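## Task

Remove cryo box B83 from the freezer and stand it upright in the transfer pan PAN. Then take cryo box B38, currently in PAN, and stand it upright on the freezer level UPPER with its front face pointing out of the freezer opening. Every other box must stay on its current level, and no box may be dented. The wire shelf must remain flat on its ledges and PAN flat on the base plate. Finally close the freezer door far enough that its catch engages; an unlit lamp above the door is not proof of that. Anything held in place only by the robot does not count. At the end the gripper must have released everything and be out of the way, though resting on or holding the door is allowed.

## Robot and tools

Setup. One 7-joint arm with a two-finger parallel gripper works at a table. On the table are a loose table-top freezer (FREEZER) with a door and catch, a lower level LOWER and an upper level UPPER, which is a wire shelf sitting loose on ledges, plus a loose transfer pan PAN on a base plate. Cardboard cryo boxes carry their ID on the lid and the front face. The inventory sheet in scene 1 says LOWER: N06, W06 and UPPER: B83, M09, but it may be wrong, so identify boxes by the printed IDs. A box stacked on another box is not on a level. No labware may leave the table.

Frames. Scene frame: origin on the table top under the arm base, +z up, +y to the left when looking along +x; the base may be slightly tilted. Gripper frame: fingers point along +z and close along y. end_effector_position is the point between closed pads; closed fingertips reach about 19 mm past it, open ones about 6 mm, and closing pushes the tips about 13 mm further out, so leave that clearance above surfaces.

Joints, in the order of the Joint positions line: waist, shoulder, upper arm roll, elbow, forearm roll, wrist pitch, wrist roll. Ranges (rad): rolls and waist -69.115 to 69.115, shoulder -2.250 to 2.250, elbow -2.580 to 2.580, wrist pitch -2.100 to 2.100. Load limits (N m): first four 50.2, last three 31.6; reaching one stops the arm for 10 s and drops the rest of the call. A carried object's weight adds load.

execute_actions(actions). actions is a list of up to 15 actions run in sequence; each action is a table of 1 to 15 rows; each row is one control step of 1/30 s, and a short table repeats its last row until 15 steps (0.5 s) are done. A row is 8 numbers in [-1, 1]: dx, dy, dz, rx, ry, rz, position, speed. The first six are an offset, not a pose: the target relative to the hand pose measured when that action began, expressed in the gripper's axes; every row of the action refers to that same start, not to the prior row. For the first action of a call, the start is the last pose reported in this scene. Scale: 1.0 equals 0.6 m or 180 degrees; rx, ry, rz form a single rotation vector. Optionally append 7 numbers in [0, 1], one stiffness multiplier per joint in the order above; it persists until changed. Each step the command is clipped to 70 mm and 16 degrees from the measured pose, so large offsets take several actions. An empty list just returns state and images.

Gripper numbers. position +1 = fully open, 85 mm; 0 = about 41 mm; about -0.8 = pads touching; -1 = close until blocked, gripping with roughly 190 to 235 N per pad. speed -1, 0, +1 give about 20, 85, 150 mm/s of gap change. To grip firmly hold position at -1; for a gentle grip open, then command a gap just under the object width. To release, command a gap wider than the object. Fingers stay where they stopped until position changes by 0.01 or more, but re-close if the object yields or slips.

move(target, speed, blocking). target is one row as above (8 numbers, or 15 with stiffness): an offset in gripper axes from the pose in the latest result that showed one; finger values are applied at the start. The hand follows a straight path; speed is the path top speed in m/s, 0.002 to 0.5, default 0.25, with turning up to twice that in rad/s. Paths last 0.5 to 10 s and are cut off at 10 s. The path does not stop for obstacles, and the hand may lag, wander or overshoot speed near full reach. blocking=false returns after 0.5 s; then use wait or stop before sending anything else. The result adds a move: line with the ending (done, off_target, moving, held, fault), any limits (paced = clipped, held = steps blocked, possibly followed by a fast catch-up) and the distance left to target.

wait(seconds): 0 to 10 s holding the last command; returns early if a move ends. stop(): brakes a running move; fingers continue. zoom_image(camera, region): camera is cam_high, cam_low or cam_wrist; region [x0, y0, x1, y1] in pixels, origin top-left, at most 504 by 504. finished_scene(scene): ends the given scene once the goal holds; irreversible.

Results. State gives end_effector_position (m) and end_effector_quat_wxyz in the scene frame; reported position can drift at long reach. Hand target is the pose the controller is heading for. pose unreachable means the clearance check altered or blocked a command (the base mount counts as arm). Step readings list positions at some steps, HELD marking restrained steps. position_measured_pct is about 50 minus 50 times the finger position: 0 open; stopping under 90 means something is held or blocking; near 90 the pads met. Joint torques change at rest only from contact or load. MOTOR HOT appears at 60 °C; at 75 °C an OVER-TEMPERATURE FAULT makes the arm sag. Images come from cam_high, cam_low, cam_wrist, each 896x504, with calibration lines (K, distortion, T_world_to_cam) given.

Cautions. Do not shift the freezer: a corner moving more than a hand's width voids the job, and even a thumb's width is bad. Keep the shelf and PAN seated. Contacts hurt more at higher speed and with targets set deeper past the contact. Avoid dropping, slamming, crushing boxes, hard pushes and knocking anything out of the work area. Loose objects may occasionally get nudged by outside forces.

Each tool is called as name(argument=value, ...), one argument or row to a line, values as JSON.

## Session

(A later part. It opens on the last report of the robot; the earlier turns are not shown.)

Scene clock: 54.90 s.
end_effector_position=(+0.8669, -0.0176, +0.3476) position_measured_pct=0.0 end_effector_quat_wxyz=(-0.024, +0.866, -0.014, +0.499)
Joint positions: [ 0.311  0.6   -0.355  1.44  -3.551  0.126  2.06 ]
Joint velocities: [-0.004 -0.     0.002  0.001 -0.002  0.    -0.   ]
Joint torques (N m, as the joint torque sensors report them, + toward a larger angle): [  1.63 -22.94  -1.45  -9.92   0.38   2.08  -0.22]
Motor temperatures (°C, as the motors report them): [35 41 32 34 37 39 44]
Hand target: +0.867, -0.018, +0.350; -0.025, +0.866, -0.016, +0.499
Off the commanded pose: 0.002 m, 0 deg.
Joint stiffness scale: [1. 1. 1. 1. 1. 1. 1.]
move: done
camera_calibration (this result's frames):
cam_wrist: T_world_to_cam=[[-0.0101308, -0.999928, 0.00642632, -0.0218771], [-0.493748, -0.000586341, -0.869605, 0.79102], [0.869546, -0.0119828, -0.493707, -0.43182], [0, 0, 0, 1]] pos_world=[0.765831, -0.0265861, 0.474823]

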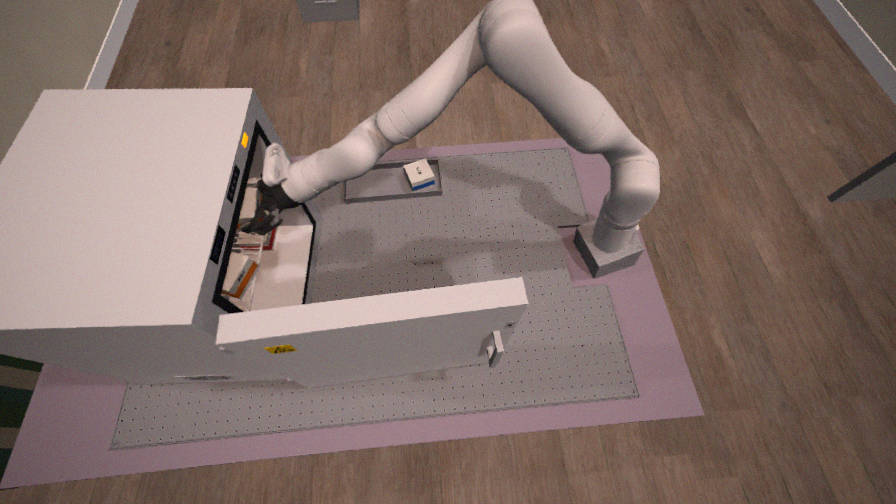

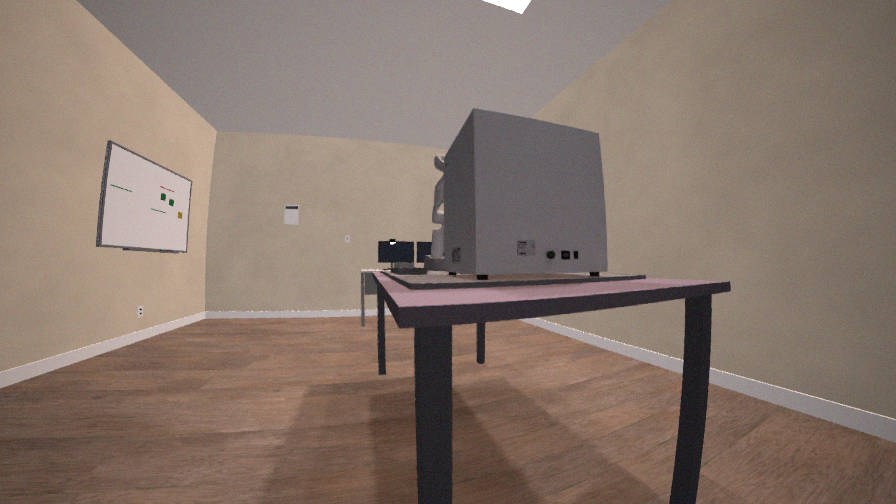

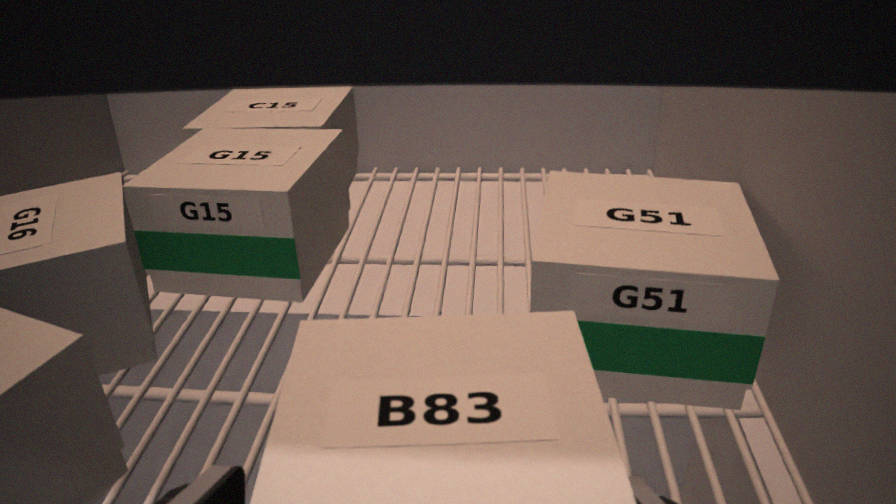

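Fix the roll, grip, lift out.

move(
  target=[0,0.004,0,-0.009,0,-0.016,1,0],
  speed=0.05,
)

move(
  target=[0,0,0,0,0,0,0.7,-1],
)

move(
  target=[0.025,0,-0.015,0,0,0,0.7,-1],
  speed=0.05,
)

move(
  target=[-0.165,0,-0.3,0,0,0,0.7,-1],
  speed=0.12,
)

move(
  target=[-0.37,0.485,0.215,0,0,0,0.7,-1],
  speed=0.2,
)

Scene clock: 56.17 s.
end_effector_position=(+0.8672, -0.0185, +0.3458) position_measured_pct=0.0 end_effector_quat_wxyz=(-0.002, +0.867, +0.000, +0.498)
Joint positions: [ 0.247  0.591 -0.268  1.441 -3.551  0.126  2.063]
Joint velocities: [-0.004 -0.     0.002  0.001  0.002  0.    -0.001]
Joint torques (N m, as the joint torque sensors report them, + toward a larger angle): [  2.3  -23.18  -0.81  -9.86   0.34   1.98  -0.14]
Motor temperatures (°C, as the motors report them): [35 41 32 34 37 39 44]
Hand target: +0.867, -0.020, +0.347; +0.001, +0.866, +0.001, +0.500
Off the commanded pose: 0.002 m, 0 deg.
Joint stiffness scale: [1. 1. 1. 1. 1. 1. 1.]
move: done
camera_calibration (this result's frames):
cam_wrist: T_world_to_cam=[[-0.00699912, -0.998272, 0.0583396, -0.0433852], [-0.496779, -0.0471612, -0.866595, 0.790348], [0.867849, -0.0350473, -0.49559, -0.431297], [0, 0, 0, 1]] pos_world=[0.766625, -0.0211522, 0.473696]

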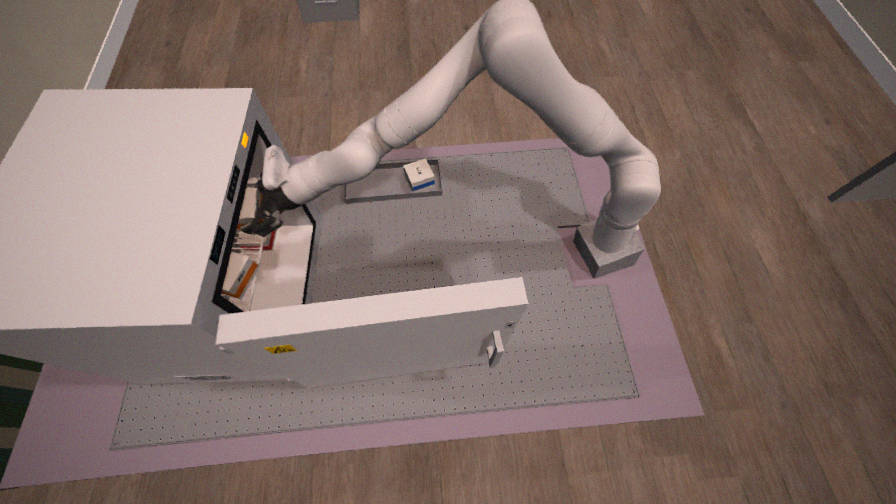

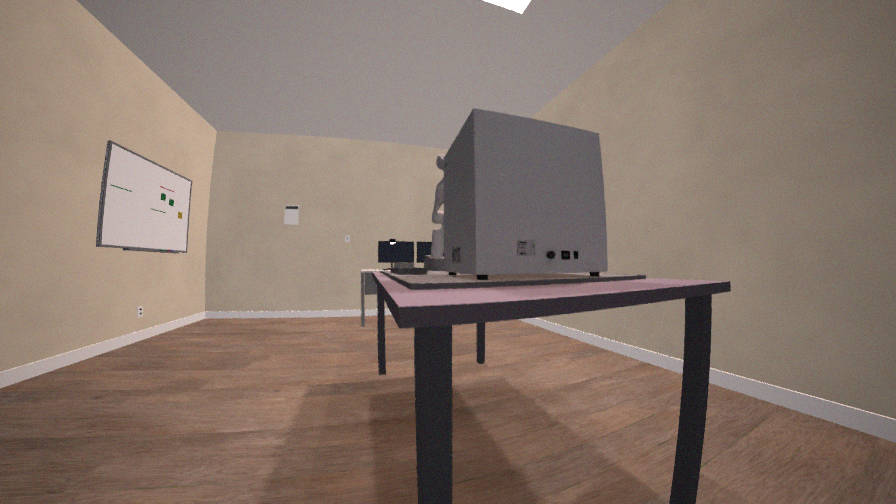

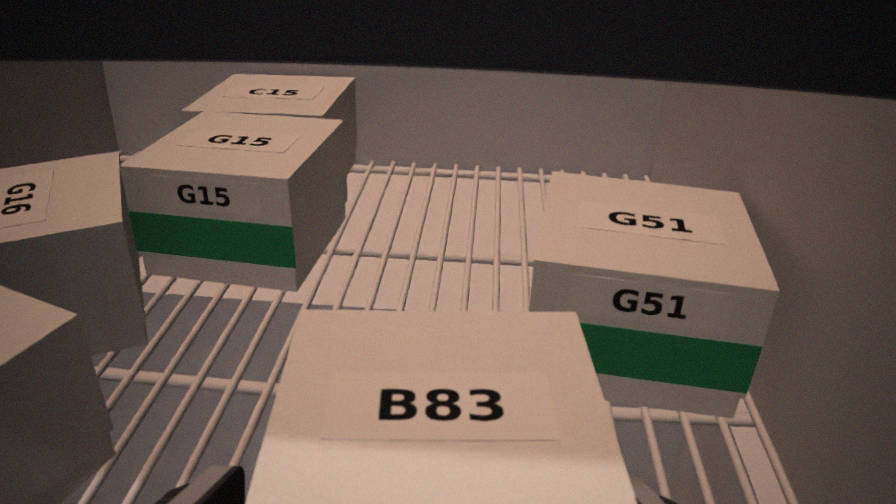

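Scene clock: 57.10 s.
end_effector_position=(+0.8672, -0.0185, +0.3458) position_measured_pct=14.3 end_effector_quat_wxyz=(-0.002, +0.867, +0.000, +0.498)
Joint positions: [ 0.247  0.591 -0.268  1.441 -3.551  0.126  2.063]
Joint velocities: [ 0.    -0.001  0.     0.     0.002 -0.001  0.001]
Joint torques (N m, as the joint torque sensors report them, + toward a larger angle): [  1.71 -22.66  -0.99  -9.4    0.37   1.83  -0.14]
Motor temperatures (°C, as the motors report them): [35 41 32 34 37 39 44]
Hand target: +0.867, -0.019, +0.346; -0.002, +0.867, +0.000, +0.498
Off the commanded pose: 0.000 m, 0 deg.
Joint stiffness scale: [1. 1. 1. 1. 1. 1. 1.]
move: done
camera_calibration (this result's frames):
cam_wrist: T_world_to_cam=[[-0.00697348, -0.998272, 0.0583433, -0.0433881], [-0.496776, -0.0471773, -0.866595, 0.790348], [0.867851, -0.0350268, -0.495589, -0.431298], [0, 0, 0, 1]] pos_world=[0.766626, -0.0211336, 0.473697]

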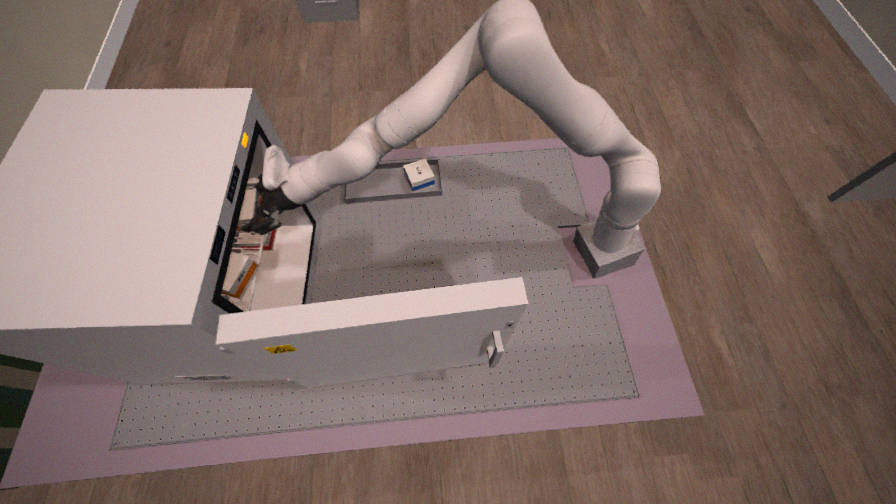

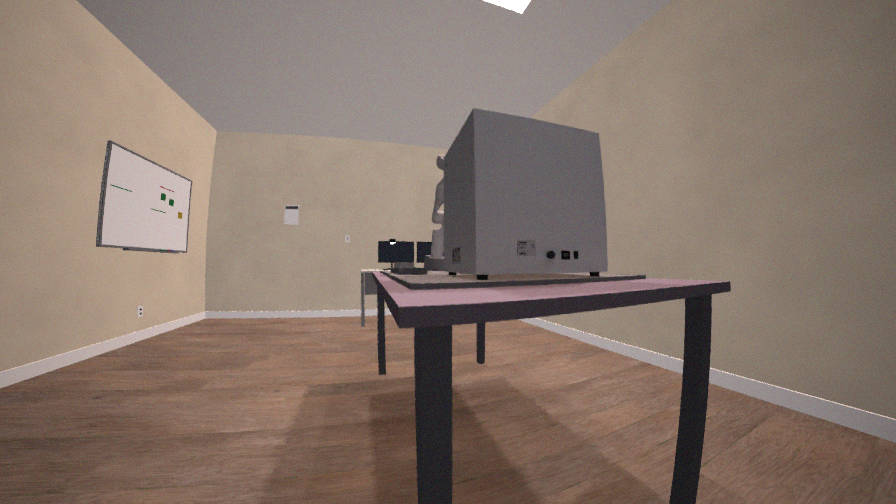

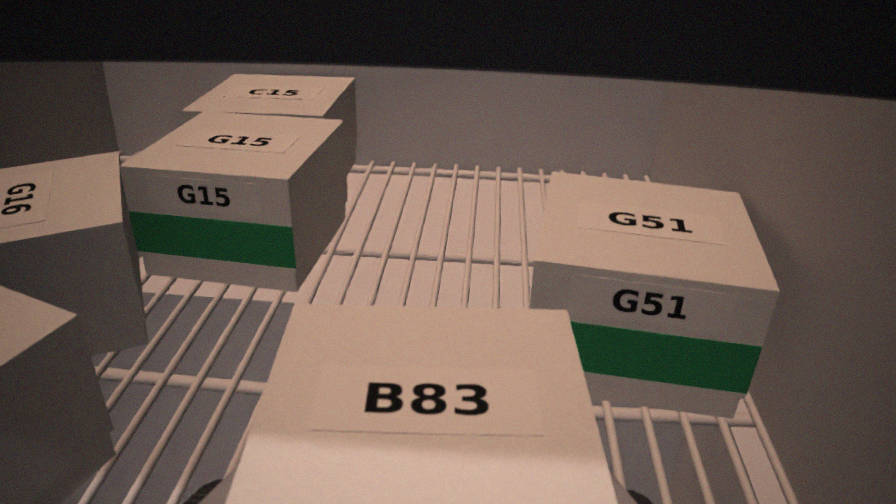

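Scene clock: 57.97 s.
end_effector_position=(+0.8666, -0.0182, +0.3607) position_measured_pct=14.3 end_effector_quat_wxyz=(-0.001, +0.867, +0.004, +0.498)
Joint positions: [ 0.231  0.566 -0.238  1.43  -3.559  0.09   2.063]
Joint velocities: [-0.003 -0.002  0.001 -0.     0.     0.    -0.001]
Joint torques (N m, as the joint torque sensors report them, + toward a larger angle): [  1.77 -24.23  -0.77 -10.38   0.42   2.16  -0.03]
Motor temperatures (°C, as the motors report them): [35 42 32 34 37 39 44]
Hand target: +0.867, -0.019, +0.363; -0.003, +0.867, +0.000, +0.498
Off the commanded pose: 0.003 m, 1 deg.
Joint stiffness scale: [1. 1. 1. 1. 1. 1. 1.]
move: done
camera_calibration (this result's frames):
cam_wrist: T_world_to_cam=[[-0.00172776, -0.997842, 0.0656453, -0.0510844], [-0.496638, -0.0561212, -0.866142, 0.802611], [0.867956, -0.0340984, -0.495469, -0.423506], [0, 0, 0, 1]] pos_world=[0.766103, -0.0203715, 0.488695]

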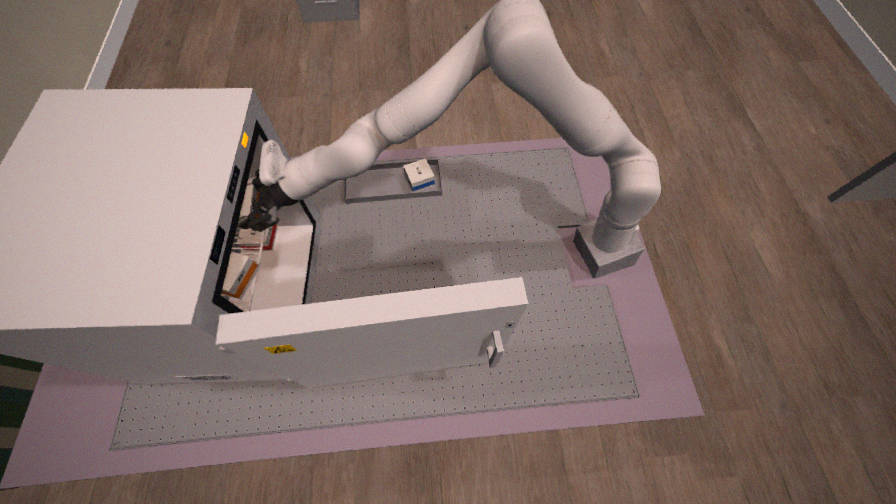

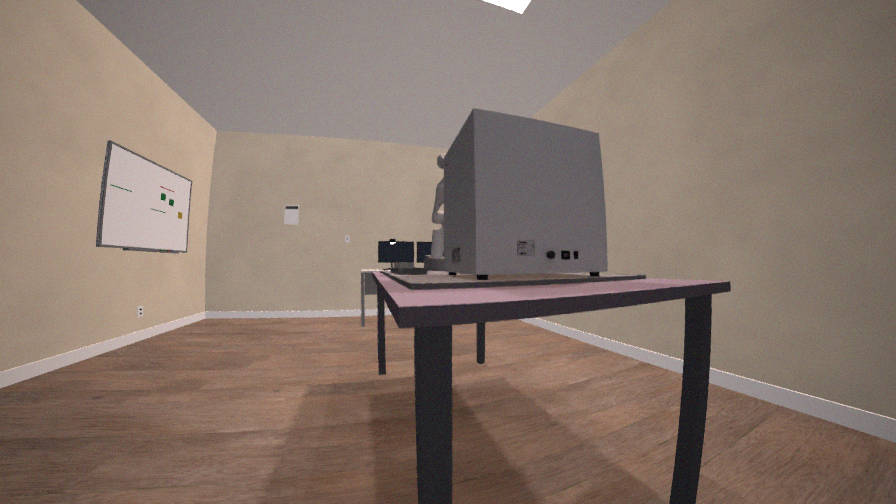

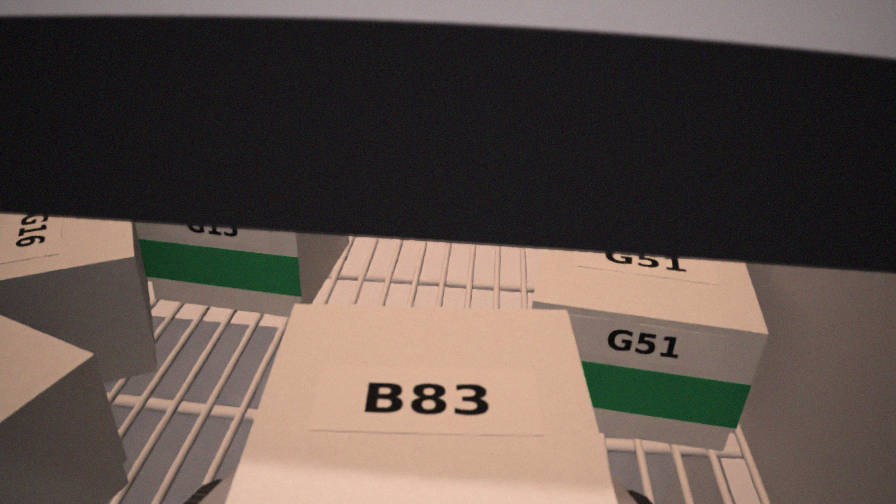

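Scene clock: 60.23 s.
end_effector_position=(+0.6616, -0.0220, +0.3633) position_measured_pct=14.3 end_effector_quat_wxyz=(+0.001, +0.869, +0.002, +0.495)
Joint positions: [ 0.631  0.243 -0.611  2.125 -3.242  0.42   1.748]
Joint velocities: [ 0.009 -0.002 -0.007  0.001  0.001 -0.    -0.   ]
Joint torques (N m, as the joint torque sensors report them, + toward a larger angle): [  1.26 -14.34  -0.75  -8.17   0.47   2.56  -0.21]
Motor temperatures (°C, as the motors report them): [35 42 32 34 37 39 44]
Hand target: +0.661, -0.020, +0.366; -0.001, +0.867, +0.004, +0.498
Off the commanded pose: 0.003 m, 0 deg.
Joint stiffness scale: [1. 1. 1. 1. 1. 1. 1.]
move: done
camera_calibration (this result's frames):
cam_wrist: T_world_to_cam=[[-0.00646102, -0.99783, 0.0655205, -0.052255], [-0.502653, -0.0534017, -0.862837, 0.705669], [0.864464, -0.0385089, -0.501218, -0.240121], [0, 0, 0, 1]] pos_world=[0.561945, -0.0237045, 0.491948]

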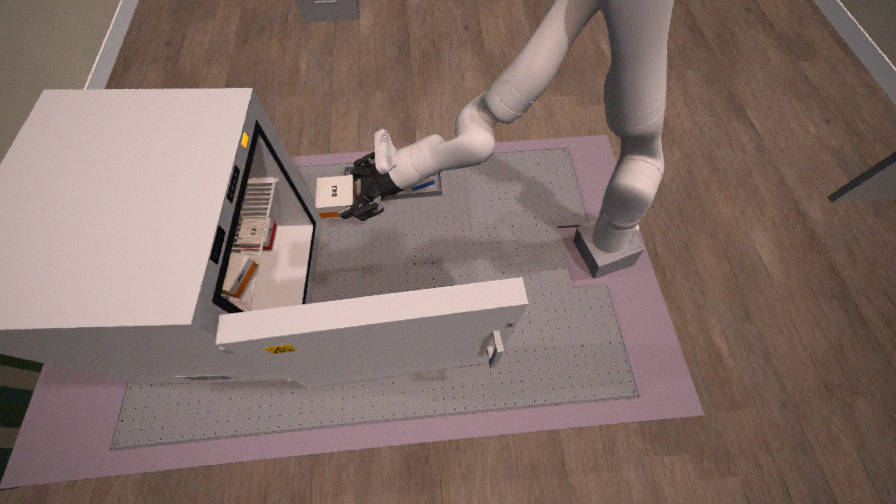

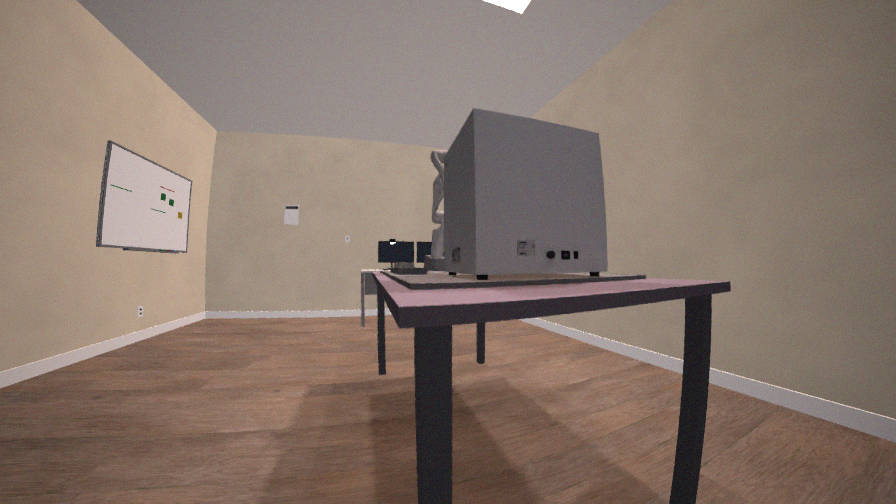

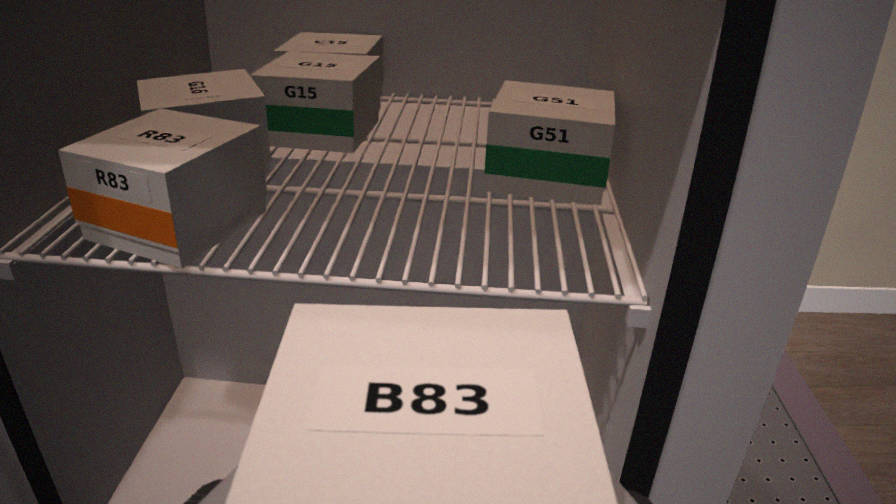

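Scene clock: 62.80 s.
end_effector_position=(+0.6619, -0.3128, +0.1099) position_measured_pct=14.3 end_effector_quat_wxyz=(+0.002, +0.868, +0.003, +0.497)
Joint positions: [ 1.047  1.083 -0.494  1.71  -2.285  0.654  1.532]
Joint velocities: [ 0.003  0.004 -0.    -0.001  0.001 -0.002  0.   ]
Joint torques (N m, as the joint torque sensors report them, + toward a larger angle): [  3.74 -22.2   -4.1   -4.15   0.2    2.45  -0.23]
Motor temperatures (°C, as the motors report them): [35 42 32 34 37 39 44]
Hand target: +0.660, -0.314, +0.107; +0.001, +0.869, +0.002, +0.495
Off the commanded pose: 0.003 m, 0 deg.
Joint stiffness scale: [1. 1. 1. 1. 1. 1. 1.]
move: done
camera_calibration (this result's frames):
cam_wrist: T_world_to_cam=[[-0.00606611, -0.997625, 0.0686177, -0.326335], [-0.498308, -0.0564766, -0.865159, 0.468038], [0.866979, -0.0394409, -0.496782, -0.381028], [0, 0, 0, 1]] pos_world=[0.561591, -0.314155, 0.238032]

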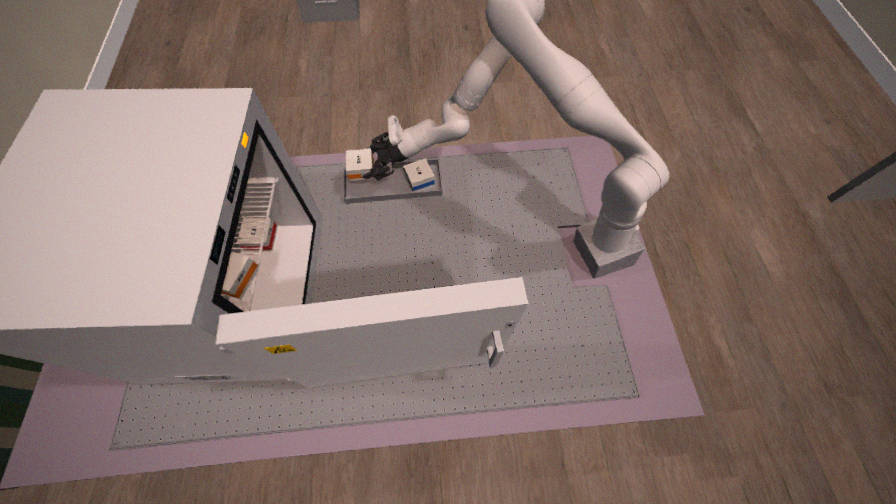

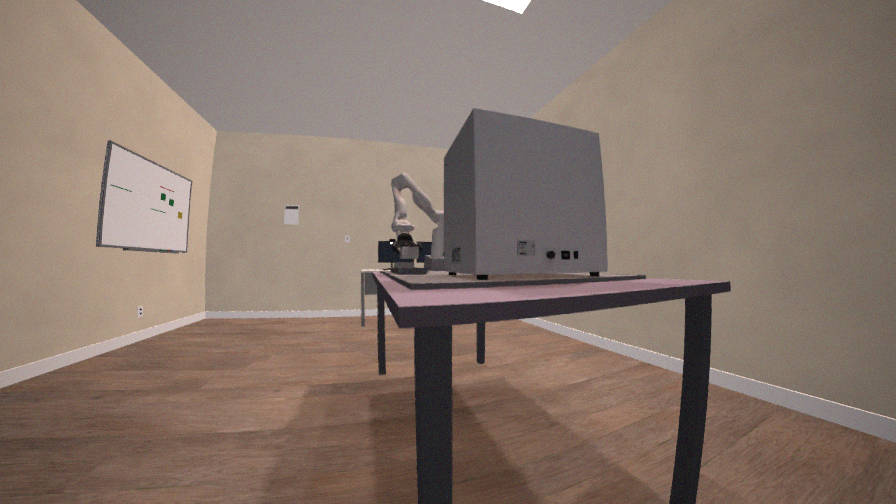

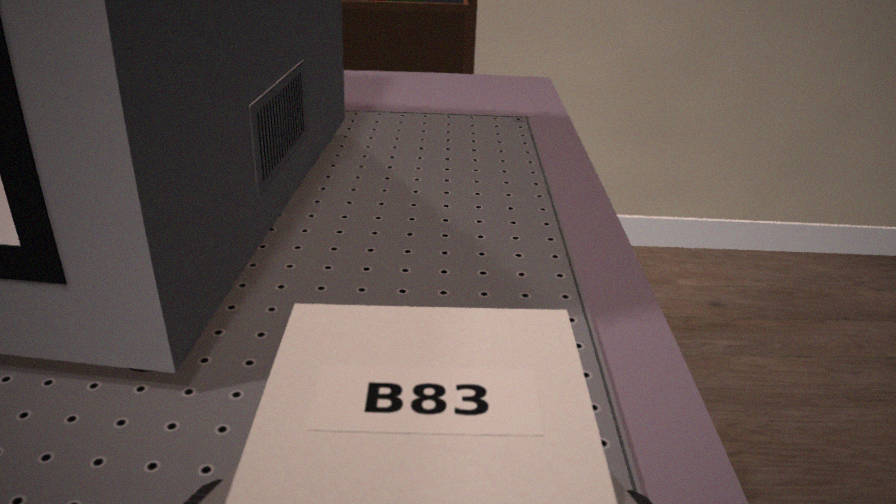

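move(
  target=[-0.095,0,0.055,0,0,0,0.7,-1],
  speed=0.05,
)

zoom_image(
  camera="cam_high",
  region=[320,120,480,220],
)

Scene clock: 64.60 s.
end_effector_position=(+0.6612, -0.3109, +0.0448) position_measured_pct=14.3 end_effector_quat_wxyz=(-0.001, +0.868, +0.004, +0.496)
Joint positions: [ 1.016  1.229 -0.481  1.635 -2.299  0.693  1.609]
Joint velocities: [ 0.     0.004 -0.001 -0.002 -0.     0.001  0.002]
Joint torques (N m, as the joint torque sensors report them, + toward a larger angle): [  4.11 -22.6   -4.24  -3.44   0.28   2.48  -0.05]
Motor temperatures (°C, as the motors report them): [35 42 32 34 37 39 44]
Hand target: +0.662, -0.313, +0.044; +0.002, +0.868, +0.003, +0.497
Off the commanded pose: 0.002 m, 0 deg.
Joint stiffness scale: [1. 1. 1. 1. 1. 1. 1.]
move: done
camera_calibration (this result's frames):
cam_wrist: T_world_to_cam=[[-0.00114055, -0.9979, 0.0647645, -0.323162], [-0.500816, -0.0554872, -0.863773, 0.413394], [0.865553, -0.0334203, -0.499701, -0.409711], [0, 0, 0, 1]] pos_world=[0.561292, -0.313238, 0.173275]

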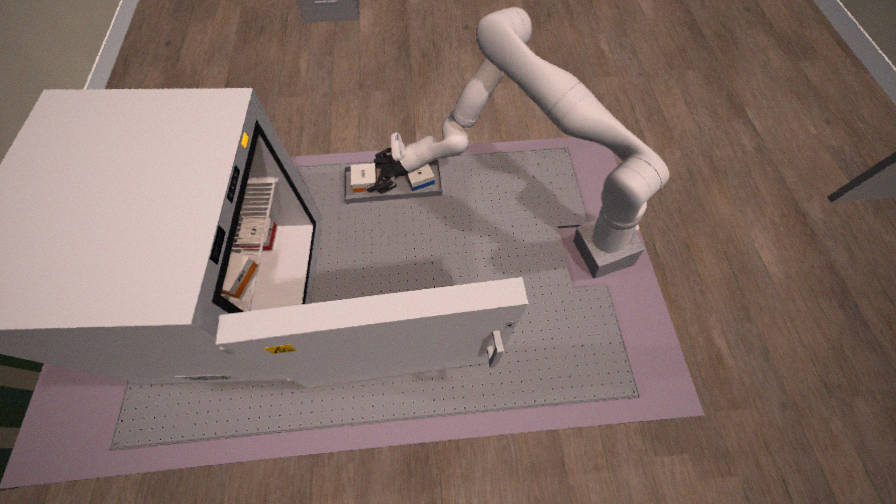

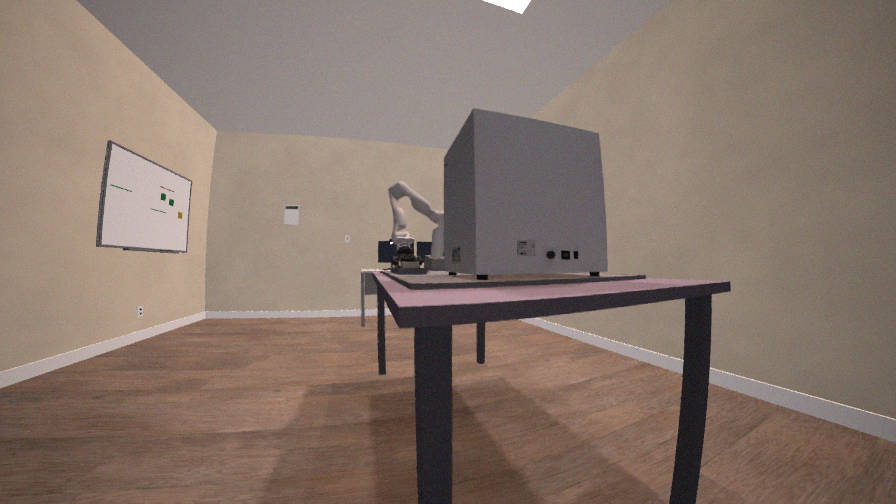

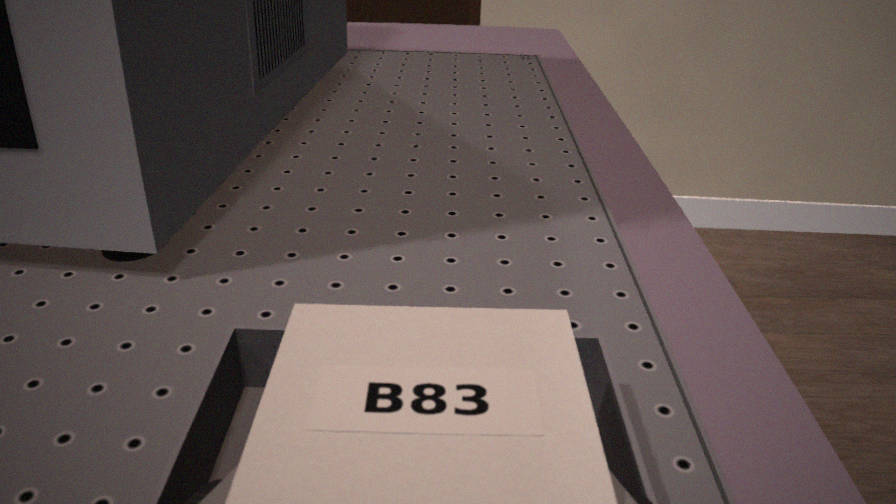

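Region (320, 120, 480, 220) of cam_high's 896x504 image, scaled by 3.150, with more detail than that image has; it fills the top 315 rows of this view, and the rest is white.

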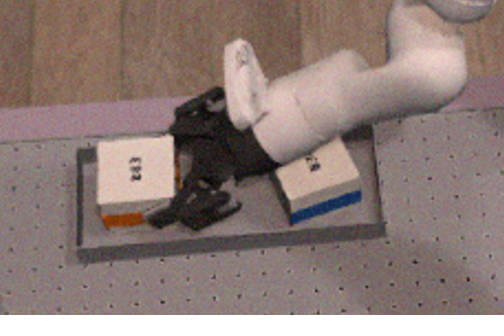

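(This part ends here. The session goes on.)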